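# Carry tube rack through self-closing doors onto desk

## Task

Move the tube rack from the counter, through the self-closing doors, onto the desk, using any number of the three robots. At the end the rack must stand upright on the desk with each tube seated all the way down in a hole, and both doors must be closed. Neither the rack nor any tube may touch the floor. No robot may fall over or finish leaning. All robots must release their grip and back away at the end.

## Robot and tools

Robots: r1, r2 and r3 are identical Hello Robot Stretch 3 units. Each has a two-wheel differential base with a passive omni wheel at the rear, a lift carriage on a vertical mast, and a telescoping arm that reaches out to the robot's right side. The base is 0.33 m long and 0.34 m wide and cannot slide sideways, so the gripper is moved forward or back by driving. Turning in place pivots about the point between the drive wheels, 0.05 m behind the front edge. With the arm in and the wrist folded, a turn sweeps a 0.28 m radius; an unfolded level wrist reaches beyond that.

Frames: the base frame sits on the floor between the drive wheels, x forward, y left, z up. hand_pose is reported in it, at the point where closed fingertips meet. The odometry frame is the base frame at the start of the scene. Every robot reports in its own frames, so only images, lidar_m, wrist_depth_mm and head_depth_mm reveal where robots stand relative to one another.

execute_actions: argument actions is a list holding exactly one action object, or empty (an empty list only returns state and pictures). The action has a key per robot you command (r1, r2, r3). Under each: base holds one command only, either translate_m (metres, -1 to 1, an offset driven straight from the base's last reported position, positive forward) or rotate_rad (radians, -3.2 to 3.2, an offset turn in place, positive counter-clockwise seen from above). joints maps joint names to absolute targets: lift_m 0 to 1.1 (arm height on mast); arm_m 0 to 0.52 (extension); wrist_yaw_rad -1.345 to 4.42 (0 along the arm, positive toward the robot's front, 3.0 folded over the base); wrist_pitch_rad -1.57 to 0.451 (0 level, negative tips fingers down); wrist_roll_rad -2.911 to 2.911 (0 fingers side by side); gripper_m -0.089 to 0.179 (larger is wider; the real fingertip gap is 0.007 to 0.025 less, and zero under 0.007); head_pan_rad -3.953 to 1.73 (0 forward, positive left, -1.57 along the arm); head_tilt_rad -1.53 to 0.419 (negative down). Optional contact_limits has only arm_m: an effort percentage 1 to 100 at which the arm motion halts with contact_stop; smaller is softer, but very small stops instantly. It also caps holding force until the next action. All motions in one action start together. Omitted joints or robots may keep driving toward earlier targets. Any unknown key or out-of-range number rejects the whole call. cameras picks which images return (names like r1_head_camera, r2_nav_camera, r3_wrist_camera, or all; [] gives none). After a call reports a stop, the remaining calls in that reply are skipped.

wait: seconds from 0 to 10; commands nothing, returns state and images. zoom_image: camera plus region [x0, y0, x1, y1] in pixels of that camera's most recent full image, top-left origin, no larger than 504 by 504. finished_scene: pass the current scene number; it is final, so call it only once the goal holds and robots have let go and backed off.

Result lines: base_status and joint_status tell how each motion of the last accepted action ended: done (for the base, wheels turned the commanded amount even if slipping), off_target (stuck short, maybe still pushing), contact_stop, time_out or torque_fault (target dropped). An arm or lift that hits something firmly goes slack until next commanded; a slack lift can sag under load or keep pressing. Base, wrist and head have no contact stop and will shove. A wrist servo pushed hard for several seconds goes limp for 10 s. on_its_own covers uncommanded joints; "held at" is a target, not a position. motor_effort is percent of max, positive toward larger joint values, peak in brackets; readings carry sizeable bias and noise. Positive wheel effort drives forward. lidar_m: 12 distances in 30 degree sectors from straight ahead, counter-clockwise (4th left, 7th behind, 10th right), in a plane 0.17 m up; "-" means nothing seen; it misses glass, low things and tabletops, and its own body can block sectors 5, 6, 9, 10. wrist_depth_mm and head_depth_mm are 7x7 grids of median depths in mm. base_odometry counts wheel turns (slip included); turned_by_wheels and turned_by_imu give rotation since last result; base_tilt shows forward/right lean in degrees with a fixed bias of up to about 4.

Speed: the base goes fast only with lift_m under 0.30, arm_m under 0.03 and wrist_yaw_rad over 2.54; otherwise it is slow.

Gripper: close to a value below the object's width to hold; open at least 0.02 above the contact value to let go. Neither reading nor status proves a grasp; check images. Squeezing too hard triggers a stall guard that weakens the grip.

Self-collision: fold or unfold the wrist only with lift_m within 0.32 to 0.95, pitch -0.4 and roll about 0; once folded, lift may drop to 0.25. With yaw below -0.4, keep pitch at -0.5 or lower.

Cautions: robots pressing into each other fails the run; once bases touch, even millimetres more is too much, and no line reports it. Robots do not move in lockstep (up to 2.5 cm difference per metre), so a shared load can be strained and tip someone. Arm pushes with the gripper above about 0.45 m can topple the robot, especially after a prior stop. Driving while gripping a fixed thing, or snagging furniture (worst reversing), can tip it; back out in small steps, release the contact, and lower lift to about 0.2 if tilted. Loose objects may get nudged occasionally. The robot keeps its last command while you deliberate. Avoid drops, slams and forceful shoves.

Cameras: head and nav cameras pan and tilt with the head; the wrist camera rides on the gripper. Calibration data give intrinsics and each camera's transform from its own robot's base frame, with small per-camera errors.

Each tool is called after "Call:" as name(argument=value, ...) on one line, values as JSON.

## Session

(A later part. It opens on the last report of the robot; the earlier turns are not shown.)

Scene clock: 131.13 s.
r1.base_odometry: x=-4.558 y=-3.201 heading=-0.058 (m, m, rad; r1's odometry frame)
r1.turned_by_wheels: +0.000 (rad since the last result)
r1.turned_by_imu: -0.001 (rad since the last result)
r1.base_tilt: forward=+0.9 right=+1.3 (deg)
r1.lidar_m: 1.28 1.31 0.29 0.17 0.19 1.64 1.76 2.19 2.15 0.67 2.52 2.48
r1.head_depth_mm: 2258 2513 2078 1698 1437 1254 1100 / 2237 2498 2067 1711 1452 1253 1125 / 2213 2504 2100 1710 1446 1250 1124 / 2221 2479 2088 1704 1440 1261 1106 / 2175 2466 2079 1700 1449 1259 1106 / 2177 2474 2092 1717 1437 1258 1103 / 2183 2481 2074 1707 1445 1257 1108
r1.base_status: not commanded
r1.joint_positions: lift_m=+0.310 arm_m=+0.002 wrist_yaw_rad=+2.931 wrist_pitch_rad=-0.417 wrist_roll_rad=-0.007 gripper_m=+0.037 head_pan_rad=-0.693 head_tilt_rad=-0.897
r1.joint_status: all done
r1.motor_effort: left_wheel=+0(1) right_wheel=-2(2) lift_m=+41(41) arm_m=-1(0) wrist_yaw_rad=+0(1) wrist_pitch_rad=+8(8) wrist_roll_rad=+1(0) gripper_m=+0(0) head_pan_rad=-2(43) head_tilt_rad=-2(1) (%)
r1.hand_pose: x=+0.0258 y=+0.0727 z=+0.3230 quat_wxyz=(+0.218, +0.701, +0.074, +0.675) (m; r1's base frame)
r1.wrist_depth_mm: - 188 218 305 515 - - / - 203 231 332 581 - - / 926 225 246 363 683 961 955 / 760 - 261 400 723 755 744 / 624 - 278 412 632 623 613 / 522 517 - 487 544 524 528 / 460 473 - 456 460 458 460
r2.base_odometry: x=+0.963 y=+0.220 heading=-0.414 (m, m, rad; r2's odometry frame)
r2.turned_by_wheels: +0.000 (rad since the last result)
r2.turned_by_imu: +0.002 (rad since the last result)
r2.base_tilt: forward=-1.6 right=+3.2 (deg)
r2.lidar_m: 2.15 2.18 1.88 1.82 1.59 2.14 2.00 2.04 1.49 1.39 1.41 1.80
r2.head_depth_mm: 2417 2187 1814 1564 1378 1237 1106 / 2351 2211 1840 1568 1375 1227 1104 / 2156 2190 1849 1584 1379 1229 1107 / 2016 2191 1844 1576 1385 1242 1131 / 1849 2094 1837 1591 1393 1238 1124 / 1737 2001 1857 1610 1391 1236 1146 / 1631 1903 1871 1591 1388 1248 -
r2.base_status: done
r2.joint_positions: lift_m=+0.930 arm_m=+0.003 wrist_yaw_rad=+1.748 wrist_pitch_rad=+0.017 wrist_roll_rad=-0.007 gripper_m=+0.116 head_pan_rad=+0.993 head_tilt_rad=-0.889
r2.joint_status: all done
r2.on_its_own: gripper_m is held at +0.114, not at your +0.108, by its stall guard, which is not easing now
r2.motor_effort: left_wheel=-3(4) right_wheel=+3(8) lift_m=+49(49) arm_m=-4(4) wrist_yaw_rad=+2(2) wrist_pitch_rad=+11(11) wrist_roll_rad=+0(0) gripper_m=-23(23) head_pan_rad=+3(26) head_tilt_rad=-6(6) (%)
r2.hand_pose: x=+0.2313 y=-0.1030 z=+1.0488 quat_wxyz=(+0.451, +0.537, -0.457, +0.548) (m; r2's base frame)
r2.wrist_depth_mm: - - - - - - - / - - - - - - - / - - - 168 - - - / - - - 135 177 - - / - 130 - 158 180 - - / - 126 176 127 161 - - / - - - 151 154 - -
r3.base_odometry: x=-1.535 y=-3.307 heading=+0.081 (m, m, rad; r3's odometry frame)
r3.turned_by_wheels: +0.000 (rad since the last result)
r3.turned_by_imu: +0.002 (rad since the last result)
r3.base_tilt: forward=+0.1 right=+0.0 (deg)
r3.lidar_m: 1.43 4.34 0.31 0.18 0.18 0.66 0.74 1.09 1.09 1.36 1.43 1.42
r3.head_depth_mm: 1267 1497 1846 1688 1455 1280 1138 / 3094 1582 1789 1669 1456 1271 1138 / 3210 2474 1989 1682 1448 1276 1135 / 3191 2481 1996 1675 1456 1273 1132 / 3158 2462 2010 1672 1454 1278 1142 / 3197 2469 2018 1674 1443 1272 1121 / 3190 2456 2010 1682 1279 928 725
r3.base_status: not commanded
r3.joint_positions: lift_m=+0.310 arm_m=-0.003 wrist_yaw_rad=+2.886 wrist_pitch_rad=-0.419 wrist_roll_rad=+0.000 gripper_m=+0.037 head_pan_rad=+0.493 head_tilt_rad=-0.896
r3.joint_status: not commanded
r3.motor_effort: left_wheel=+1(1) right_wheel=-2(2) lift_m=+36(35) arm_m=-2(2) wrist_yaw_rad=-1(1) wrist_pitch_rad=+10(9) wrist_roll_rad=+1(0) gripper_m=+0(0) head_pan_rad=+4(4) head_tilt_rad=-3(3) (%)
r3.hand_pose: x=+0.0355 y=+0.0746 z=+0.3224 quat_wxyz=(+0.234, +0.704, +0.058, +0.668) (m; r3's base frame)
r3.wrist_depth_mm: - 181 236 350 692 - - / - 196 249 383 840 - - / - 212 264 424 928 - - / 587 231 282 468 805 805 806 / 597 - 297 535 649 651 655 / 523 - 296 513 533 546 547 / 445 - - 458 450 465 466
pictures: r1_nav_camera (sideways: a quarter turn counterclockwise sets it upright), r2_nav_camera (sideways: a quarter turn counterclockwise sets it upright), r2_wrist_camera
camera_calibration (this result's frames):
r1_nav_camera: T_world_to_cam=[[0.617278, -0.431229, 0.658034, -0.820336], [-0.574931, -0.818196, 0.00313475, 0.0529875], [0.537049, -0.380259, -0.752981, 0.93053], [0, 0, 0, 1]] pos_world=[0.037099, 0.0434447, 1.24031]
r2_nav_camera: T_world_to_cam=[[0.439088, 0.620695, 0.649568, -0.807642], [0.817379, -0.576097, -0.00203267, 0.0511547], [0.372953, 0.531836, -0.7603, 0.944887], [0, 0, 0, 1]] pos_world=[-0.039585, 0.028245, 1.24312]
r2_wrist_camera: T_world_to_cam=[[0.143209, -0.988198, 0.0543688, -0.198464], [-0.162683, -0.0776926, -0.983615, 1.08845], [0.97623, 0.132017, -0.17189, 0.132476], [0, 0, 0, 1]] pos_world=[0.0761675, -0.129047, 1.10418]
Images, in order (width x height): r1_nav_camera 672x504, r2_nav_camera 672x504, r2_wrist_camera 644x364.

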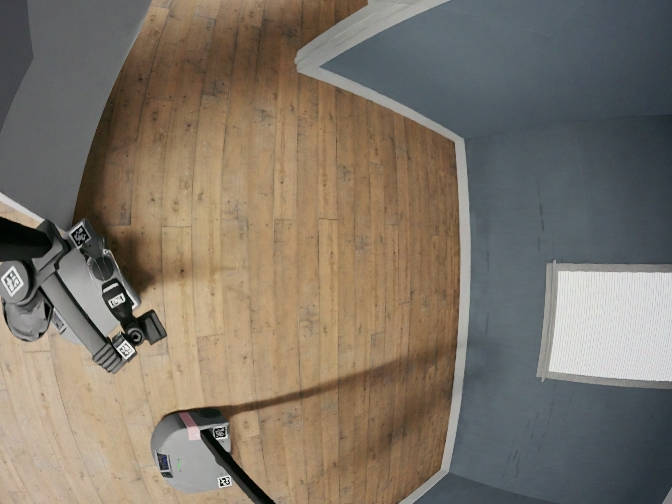

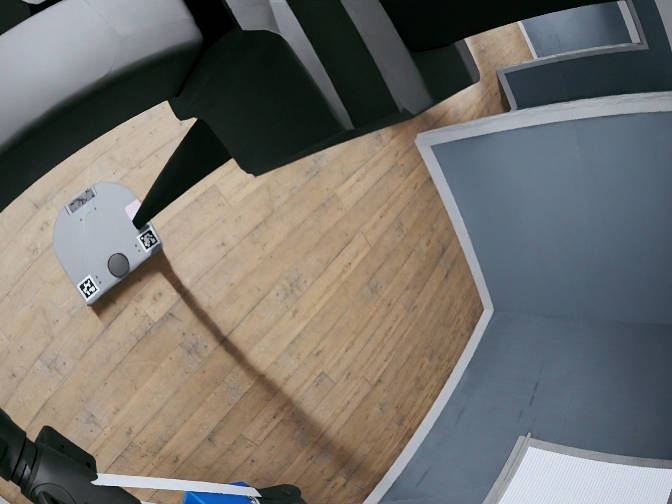

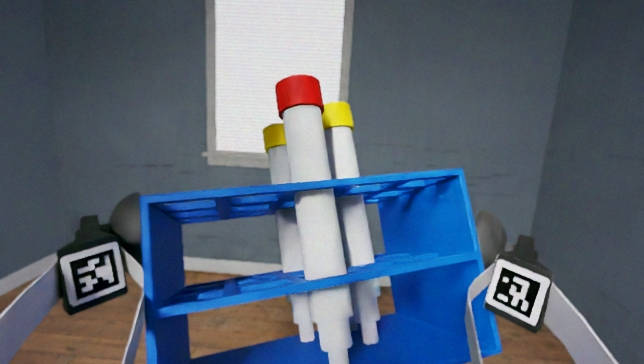

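Call:
execute_actions(actions=[{"r2":{"base":{"translate_m":0.1}}}], cameras=[])

Call:
execute_actions(actions=[{"r2":{"base":{"rotate_rad":1.5},"joints":{"head_pan_rad":0,"head_tilt_rad":-1.0}}}], cameras=[])

Call:
execute_actions(actions=[{"r2":{"base":{"translate_m":0.3}}}], cameras=["r2_nav_camera","r1_nav_camera"])

Scene clock: 134.57 s.
r1.base_odometry: x=-4.558 y=-3.201 heading=-0.058 (m, m, rad; r1's odometry frame)
r1.turned_by_wheels: +0.000 (rad since the last result)
r1.turned_by_imu: -0.001 (rad since the last result)
r1.base_tilt: forward=+1.0 right=+1.4 (deg)
r1.lidar_m: 1.29 1.32 0.29 0.17 0.19 1.64 1.77 2.19 2.15 0.73 2.52 2.48
r1.head_depth_mm: 2254 2496 2062 1708 1448 1247 1100 / 2244 2500 2086 1701 1452 1256 1124 / 2242 2488 2075 1701 1450 1256 1124 / 2204 2480 2091 1703 1444 1254 1105 / 2207 2467 2069 1698 1448 1247 1106 / 2200 2478 2075 1724 1456 1263 1107 / 2173 2468 2101 1724 1446 1261 1107
r1.base_status: not commanded
r1.joint_positions: lift_m=+0.310 arm_m=+0.002 wrist_yaw_rad=+2.931 wrist_pitch_rad=-0.417 wrist_roll_rad=-0.007 gripper_m=+0.037 head_pan_rad=-0.693 head_tilt_rad=-0.897
r1.joint_status: not commanded
r1.motor_effort: left_wheel=+1(0) right_wheel=-2(2) lift_m=+40(41) arm_m=+0(1) wrist_yaw_rad=+1(1) wrist_pitch_rad=+8(8) wrist_roll_rad=+1(0) gripper_m=+0(1) head_pan_rad=-4(3) head_tilt_rad=-2(2) (%)
r1.hand_pose: x=+0.0258 y=+0.0727 z=+0.3230 quat_wxyz=(+0.218, +0.701, +0.074, +0.675) (m; r1's base frame)
r1.wrist_depth_mm: - 187 219 306 508 - - / - 203 231 329 589 - - / 932 226 245 362 685 973 953 / 758 - 262 397 728 764 745 / 622 - 278 411 622 624 625 / 528 527 - 486 540 529 524 / 462 474 - 457 456 457 461
r2.base_odometry: x=+1.054 y=+0.179 heading=-0.414 (m, m, rad; r2's odometry frame)
r2.turned_by_wheels: +0.000 (rad since the last result)
r2.turned_by_imu: +0.000 (rad since the last result)
r2.base_tilt: forward=-1.6 right=+3.3 (deg)
r2.lidar_m: 2.05 2.08 1.90 1.81 0.88 2.24 2.10 2.15 1.48 1.38 1.40 1.79
r2.head_depth_mm: 2296 2193 1830 1569 1390 1233 1107 / 2348 2187 1827 1580 1379 1227 1111 / 2196 2213 1823 1580 1387 1235 1109 / 2029 2181 1831 1582 1384 1231 1135 / 1877 2120 1854 1579 1388 1235 1125 / 1769 1998 1857 1592 1395 1236 1144 / 1653 1871 1851 1597 1392 1241 -
r2.base_status: done
r2.joint_positions: lift_m=+0.930 arm_m=+0.003 wrist_yaw_rad=+1.748 wrist_pitch_rad=+0.017 wrist_roll_rad=-0.007 gripper_m=+0.116 head_pan_rad=+0.993 head_tilt_rad=-0.889
r2.joint_status: not commanded
r2.on_its_own: gripper_m is held at +0.114, not at your +0.108, by its stall guard, which is not easing now
r2.motor_effort: left_wheel=-3(6) right_wheel=+3(8) lift_m=+49(50) arm_m=-4(4) wrist_yaw_rad=+2(2) wrist_pitch_rad=+11(11) wrist_roll_rad=+0(0) gripper_m=-22(22) head_pan_rad=+3(3) head_tilt_rad=-6(6) (%)
r2.hand_pose: x=+0.2313 y=-0.1030 z=+1.0488 quat_wxyz=(+0.451, +0.537, -0.457, +0.548) (m; r2's base frame)
r2.wrist_depth_mm: - - - - - - - / - - - - - - - / - - - 168 - - - / - - - 135 177 - - / - 130 - 159 180 - - / - 126 176 127 162 - - / - - - 151 154 - -
r3.base_odometry: x=-1.535 y=-3.307 heading=+0.081 (m, m, rad; r3's odometry frame)
r3.turned_by_wheels: +0.000 (rad since the last result)
r3.turned_by_imu: +0.001 (rad since the last result)
r3.base_tilt: forward=+0.1 right=+0.0 (deg)
r3.lidar_m: 1.43 4.36 0.31 0.18 0.18 0.66 0.74 1.09 1.09 1.36 1.43 1.42
r3.head_depth_mm: 1267 1503 1831 1655 1443 1272 1147 / 3065 1575 1783 1687 1443 1277 1142 / 3164 2442 2003 1680 1445 1270 1140 / 3184 2464 1997 1682 1450 1276 1143 / 3277 2450 2005 1668 1460 1283 1143 / 3240 2455 1997 1680 1447 1275 1121 / 3186 2473 2009 1685 1281 928 724
r3.base_status: not commanded
r3.joint_positions: lift_m=+0.310 arm_m=-0.003 wrist_yaw_rad=+2.886 wrist_pitch_rad=-0.419 wrist_roll_rad=+0.000 gripper_m=+0.037 head_pan_rad=+0.493 head_tilt_rad=-0.896
r3.joint_status: not commanded
r3.motor_effort: left_wheel=+1(0) right_wheel=-2(2) lift_m=+36(36) arm_m=-1(2) wrist_yaw_rad=-1(1) wrist_pitch_rad=+10(10) wrist_roll_rad=+0(0) gripper_m=+1(1) head_pan_rad=+5(5) head_tilt_rad=-3(3) (%)
r3.hand_pose: x=+0.0355 y=+0.0746 z=+0.3224 quat_wxyz=(+0.234, +0.704, +0.058, +0.668) (m; r3's base frame)
r3.wrist_depth_mm: - 182 235 344 679 - - / - 196 248 384 836 - - / - 213 264 422 943 - - / 599 231 283 476 803 797 815 / 599 - 297 538 646 657 658 / 518 - 295 518 547 543 546 / 449 - - 452 448 466 471
pictures: none
No camera images: the call's "cameras" was empty. Leave "cameras" out to get every camera's image.

Scene clock: 137.90 s.
r1.base_odometry: x=-4.558 y=-3.201 heading=-0.058 (m, m, rad; r1's odometry frame)
r1.turned_by_wheels: +0.000 (rad since the last result)
r1.turned_by_imu: -0.001 (rad since the last result)
r1.base_tilt: forward=+1.0 right=+1.4 (deg)
r1.lidar_m: 1.28 1.32 0.29 0.17 0.19 1.64 1.77 2.19 0.85 0.86 2.52 2.48
r1.head_depth_mm: 2240 2503 2094 1700 1445 1251 1102 / 2232 2480 2086 1699 1450 1253 1123 / 2223 2495 2067 1696 1445 1253 1127 / 2227 2456 2075 1713 1451 1256 1104 / 2222 2458 2090 1707 1454 1261 1107 / 2211 2487 2106 1713 1448 1253 1106 / 2173 2528 2095 1694 1451 1257 1104
r1.base_status: not commanded
r1.joint_positions: lift_m=+0.310 arm_m=+0.002 wrist_yaw_rad=+2.931 wrist_pitch_rad=-0.417 wrist_roll_rad=-0.007 gripper_m=+0.037 head_pan_rad=-0.693 head_tilt_rad=-0.897
r1.joint_status: not commanded
r1.motor_effort: left_wheel=+1(0) right_wheel=-2(2) lift_m=+41(41) arm_m=+0(0) wrist_yaw_rad=+1(0) wrist_pitch_rad=+8(8) wrist_roll_rad=+1(0) gripper_m=+1(0) head_pan_rad=-4(3) head_tilt_rad=-1(2) (%)
r1.hand_pose: x=+0.0258 y=+0.0727 z=+0.3230 quat_wxyz=(+0.218, +0.701, +0.074, +0.675) (m; r1's base frame)
r1.wrist_depth_mm: - 188 218 306 509 - - / - 203 231 332 582 - - / 943 225 246 365 695 940 943 / 748 - 263 399 717 752 758 / 626 - 277 411 640 625 614 / 529 527 - 486 545 526 528 / 460 469 - 455 455 459 458
r2.base_odometry: x=+1.054 y=+0.179 heading=+1.086 (m, m, rad; r2's odometry frame)
r2.turned_by_wheels: +1.500 (rad since the last result)
r2.turned_by_imu: +1.516 (rad since the last result)
r2.base_tilt: forward=-1.6 right=+3.3 (deg)
r2.lidar_m: 1.81 0.87 2.18 2.11 2.12 1.52 1.38 1.39 1.71 2.05 2.06 1.95
r2.head_depth_mm: 1786 1936 301 312 1279 1196 1098 / 1750 1910 1673 302 1292 1193 1106 / 1901 1900 1661 1434 1325 1202 1119 / 2257 1923 1677 1481 1323 1200 1130 / 2228 1914 1670 1490 1324 1203 1136 / 2262 1922 1677 1500 1327 1205 1111 / 2293 1840 1711 1300 1315 1209 1105
r2.base_status: done
r2.joint_positions: lift_m=+0.930 arm_m=+0.003 wrist_yaw_rad=+1.748 wrist_pitch_rad=+0.017 wrist_roll_rad=-0.007 gripper_m=+0.116 head_pan_rad=+0.007 head_tilt_rad=-0.987
r2.joint_status: all done
r2.on_its_own: gripper_m is held at +0.114, not at your +0.108, by its stall guard, which is not easing now
r2.motor_effort: left_wheel=-3(7) right_wheel=+3(8) lift_m=+49(49) arm_m=-4(4) wrist_yaw_rad=+2(2) wrist_pitch_rad=+11(11) wrist_roll_rad=+0(0) gripper_m=-23(22) head_pan_rad=-3(39) head_tilt_rad=-7(16) (%)
r2.hand_pose: x=+0.2313 y=-0.1030 z=+1.0488 quat_wxyz=(+0.451, +0.537, -0.457, +0.548) (m; r2's base frame)
r2.wrist_depth_mm: 709 - - - - - - / 867 - - - - - - / 901 - - 168 - - - / 905 - - 135 177 - - / 932 129 - 159 180 - - / - 127 176 127 161 - - / 902 - - 151 154 - -
r3.base_odometry: x=-1.535 y=-3.307 heading=+0.081 (m, m, rad; r3's odometry frame)
r3.turned_by_wheels: +0.000 (rad since the last result)
r3.turned_by_imu: +0.001 (rad since the last result)
r3.base_tilt: forward=+0.1 right=+0.0 (deg)
r3.lidar_m: 1.43 4.38 0.31 0.17 0.18 0.66 0.74 1.09 1.09 1.36 1.43 1.42
r3.head_depth_mm: 1269 1510 1851 1681 1453 1276 1140 / 3096 1569 1777 1681 1458 1271 1144 / 3172 2482 2015 1688 1452 1275 1141 / 3215 2431 1998 1668 1453 1276 1139 / 3207 2455 2002 1671 1465 1268 1139 / 3251 2454 2007 1688 1458 1274 1117 / 3186 2437 2008 1682 1284 930 723
r3.base_status: not commanded
r3.joint_positions: lift_m=+0.310 arm_m=-0.003 wrist_yaw_rad=+2.886 wrist_pitch_rad=-0.419 wrist_roll_rad=+0.000 gripper_m=+0.037 head_pan_rad=+0.493 head_tilt_rad=-0.896
r3.joint_status: not commanded
r3.motor_effort: left_wheel=+0(0) right_wheel=-3(2) lift_m=+35(36) arm_m=-2(2) wrist_yaw_rad=+0(0) wrist_pitch_rad=+10(10) wrist_roll_rad=+0(1) gripper_m=+1(1) head_pan_rad=+4(4) head_tilt_rad=-3(3) (%)
r3.hand_pose: x=+0.0355 y=+0.0746 z=+0.3224 quat_wxyz=(+0.234, +0.704, +0.058, +0.668) (m; r3's base frame)
r3.wrist_depth_mm: - 182 234 349 690 - - / - 196 247 382 847 - - / - 211 264 422 938 - - / 595 231 283 470 817 798 814 / 595 - 295 528 641 658 662 / 521 - 295 520 560 547 539 / 447 - - 458 452 459 466
pictures: none
No camera images: the call's "cameras" was empty. Leave "cameras" out to get every camera's image.

Scene clock: 141.83 s.
r1.base_odometry: x=-4.558 y=-3.201 heading=-0.058 (m, m, rad; r1's odometry frame)
r1.turned_by_wheels: +0.000 (rad since the last result)
r1.turned_by_imu: -0.001 (rad since the last result)
r1.base_tilt: forward=+0.9 right=+1.3 (deg)
r1.lidar_m: 1.29 1.31 0.29 0.17 0.19 1.64 1.77 2.19 2.16 0.61 2.52 2.48
r1.head_depth_mm: 2126 2463 2084 1702 1411 1188 1105 / 2243 2494 2083 1706 1443 1253 1121 / 2235 2488 2077 1722 1443 1254 1124 / 2225 2487 2097 1722 1446 1252 1112 / 2239 2484 2087 1720 1441 1256 1105 / 2210 2508 2082 1704 1458 1252 1108 / 2173 2496 2073 1710 1445 1267 1116
r1.base_status: not commanded
r1.joint_positions: lift_m=+0.310 arm_m=+0.002 wrist_yaw_rad=+2.931 wrist_pitch_rad=-0.417 wrist_roll_rad=-0.007 gripper_m=+0.037 head_pan_rad=-0.693 head_tilt_rad=-0.897
r1.joint_status: not commanded
r1.motor_effort: left_wheel=+1(1) right_wheel=-2(3) lift_m=+40(41) arm_m=+0(1) wrist_yaw_rad=+0(1) wrist_pitch_rad=+8(8) wrist_roll_rad=+1(0) gripper_m=+0(1) head_pan_rad=-3(3) head_tilt_rad=-1(1) (%)
r1.hand_pose: x=+0.0258 y=+0.0727 z=+0.3230 quat_wxyz=(+0.218, +0.701, +0.074, +0.675) (m; r1's base frame)
r1.wrist_depth_mm: - 188 218 305 507 - - / - 203 232 331 586 - - / 952 225 246 362 694 953 968 / 752 - 262 400 712 762 746 / 619 - 278 414 631 614 624 / 531 521 - 492 545 538 528 / 461 471 - 455 461 455 458
r2.base_odometry: x=+1.194 y=+0.445 heading=+1.086 (m, m, rad; r2's odometry frame)
r2.turned_by_wheels: +0.000 (rad since the last result)
r2.turned_by_imu: +0.001 (rad since the last result)
r2.base_tilt: forward=-1.6 right=+3.3 (deg)
r2.lidar_m: 1.50 1.01 0.66 2.15 2.16 1.85 1.68 1.69 2.06 2.00 2.00 1.62
r2.head_depth_mm: 1479 1728 302 312 1283 1190 1091 / 1464 1743 1682 302 1305 1201 1111 / 2154 1794 1655 1428 1322 1196 1116 / 2235 1917 1669 1468 1328 1210 1126 / 2268 1911 1677 1489 1325 1210 1132 / 2255 1926 1682 1484 1343 1215 1112 / 2205 1943 1674 1490 1335 1191 1108
r2.base_status: done
r2.joint_positions: lift_m=+0.930 arm_m=+0.003 wrist_yaw_rad=+1.748 wrist_pitch_rad=+0.017 wrist_roll_rad=-0.007 gripper_m=+0.116 head_pan_rad=+0.007 head_tilt_rad=-0.988
r2.joint_status: not commanded
r2.on_its_own: gripper_m is held at +0.114, not at your +0.108, by its stall guard, which is not easing now
r2.motor_effort: left_wheel=-3(5) right_wheel=+3(9) lift_m=+49(49) arm_m=-4(4) wrist_yaw_rad=+2(2) wrist_pitch_rad=+11(11) wrist_roll_rad=+0(0) gripper_m=-24(23) head_pan_rad=-3(3) head_tilt_rad=-6(7) (%)
r2.hand_pose: x=+0.2313 y=-0.1030 z=+1.0488 quat_wxyz=(+0.451, +0.537, -0.457, +0.548) (m; r2's base frame)
r2.wrist_depth_mm: 847 - - - - - - / 853 - - - - - - / 870 - - 167 - - - / 892 - - 134 176 - - / 876 129 - 159 180 - - / - 126 177 127 162 - - / 948 - - 151 154 - -
r3.base_odometry: x=-1.535 y=-3.307 heading=+0.081 (m, m, rad; r3's odometry frame)
r3.turned_by_wheels: +0.000 (rad since the last result)
r3.turned_by_imu: +0.001 (rad since the last result)
r3.base_tilt: forward=+0.1 right=+0.1 (deg)
r3.lidar_m: 1.42 4.32 0.31 0.18 0.18 0.66 0.74 1.09 1.09 1.37 1.43 1.42
r3.head_depth_mm: 1261 1505 1838 1693 1431 1281 1135 / 3061 1574 1803 1662 1451 1283 1138 / 3178 2463 1971 1667 1451 1282 1140 / 3165 2411 1977 1685 1450 1277 1136 / 3221 2421 2003 1682 1462 1274 1140 / 3200 2453 1972 1671 1453 1284 1124 / 3204 2395 1985 1684 1289 926 725
r3.base_status: not commanded
r3.joint_positions: lift_m=+0.310 arm_m=-0.003 wrist_yaw_rad=+2.886 wrist_pitch_rad=-0.419 wrist_roll_rad=+0.000 gripper_m=+0.037 head_pan_rad=+0.493 head_tilt_rad=-0.896
r3.joint_status: not commanded
r3.motor_effort: left_wheel=+1(1) right_wheel=-2(1) lift_m=+35(36) arm_m=-2(2) wrist_yaw_rad=-1(1) wrist_pitch_rad=+10(10) wrist_roll_rad=+1(0) gripper_m=+0(0) head_pan_rad=+4(3) head_tilt_rad=-3(3) (%)
r3.hand_pose: x=+0.0355 y=+0.0746 z=+0.3224 quat_wxyz=(+0.234, +0.704, +0.058, +0.668) (m; r3's base frame)
r3.wrist_depth_mm: - 182 234 351 692 - - / - 195 249 382 830 - - / - 212 266 422 938 - - / 592 232 281 471 792 822 809 / 593 - 295 529 650 650 661 / 518 - 295 523 554 545 540 / 447 - - 458 454 464 468
pictures: r1_nav_camera (sideways: a quarter turn counterclockwise sets it upright), r2_nav_camera (sideways: a quarter turn counterclockwise sets it upright)
camera_calibration (this result's frames):
r1_nav_camera: T_world_to_cam=[[0.617276, -0.431232, 0.658035, -0.820336], [-0.574936, -0.818192, 0.00313476, 0.0529876], [0.537047, -0.380263, -0.752981, 0.93053], [0, 0, 0, 1]] pos_world=[0.0370992, 0.0434445, 1.24031]
r2_nav_camera: T_world_to_cam=[[0.820321, -0.0228678, 0.571446, -0.708182], [-0.0289316, -0.99958, 0.00153135, 0.0516772], [0.571171, -0.0177891, -0.820638, 1.02213], [0, 0, 0, 1]] pos_world=[-0.00137857, 0.0536437, 1.24341]
Images, in order (width x height): r1_nav_camera 672x504, r2_nav_camera 672x504.

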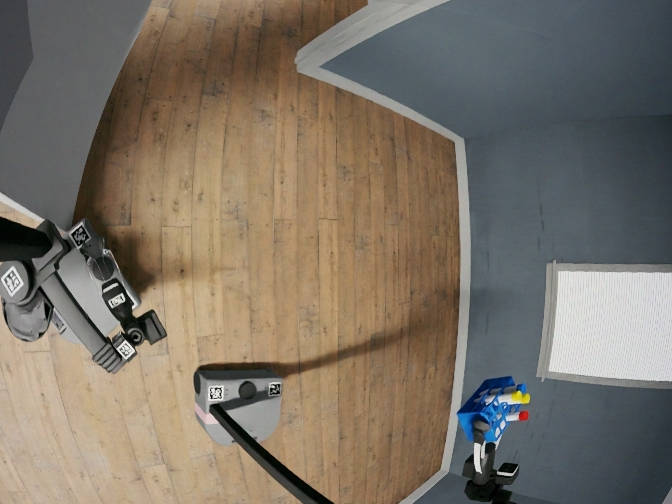

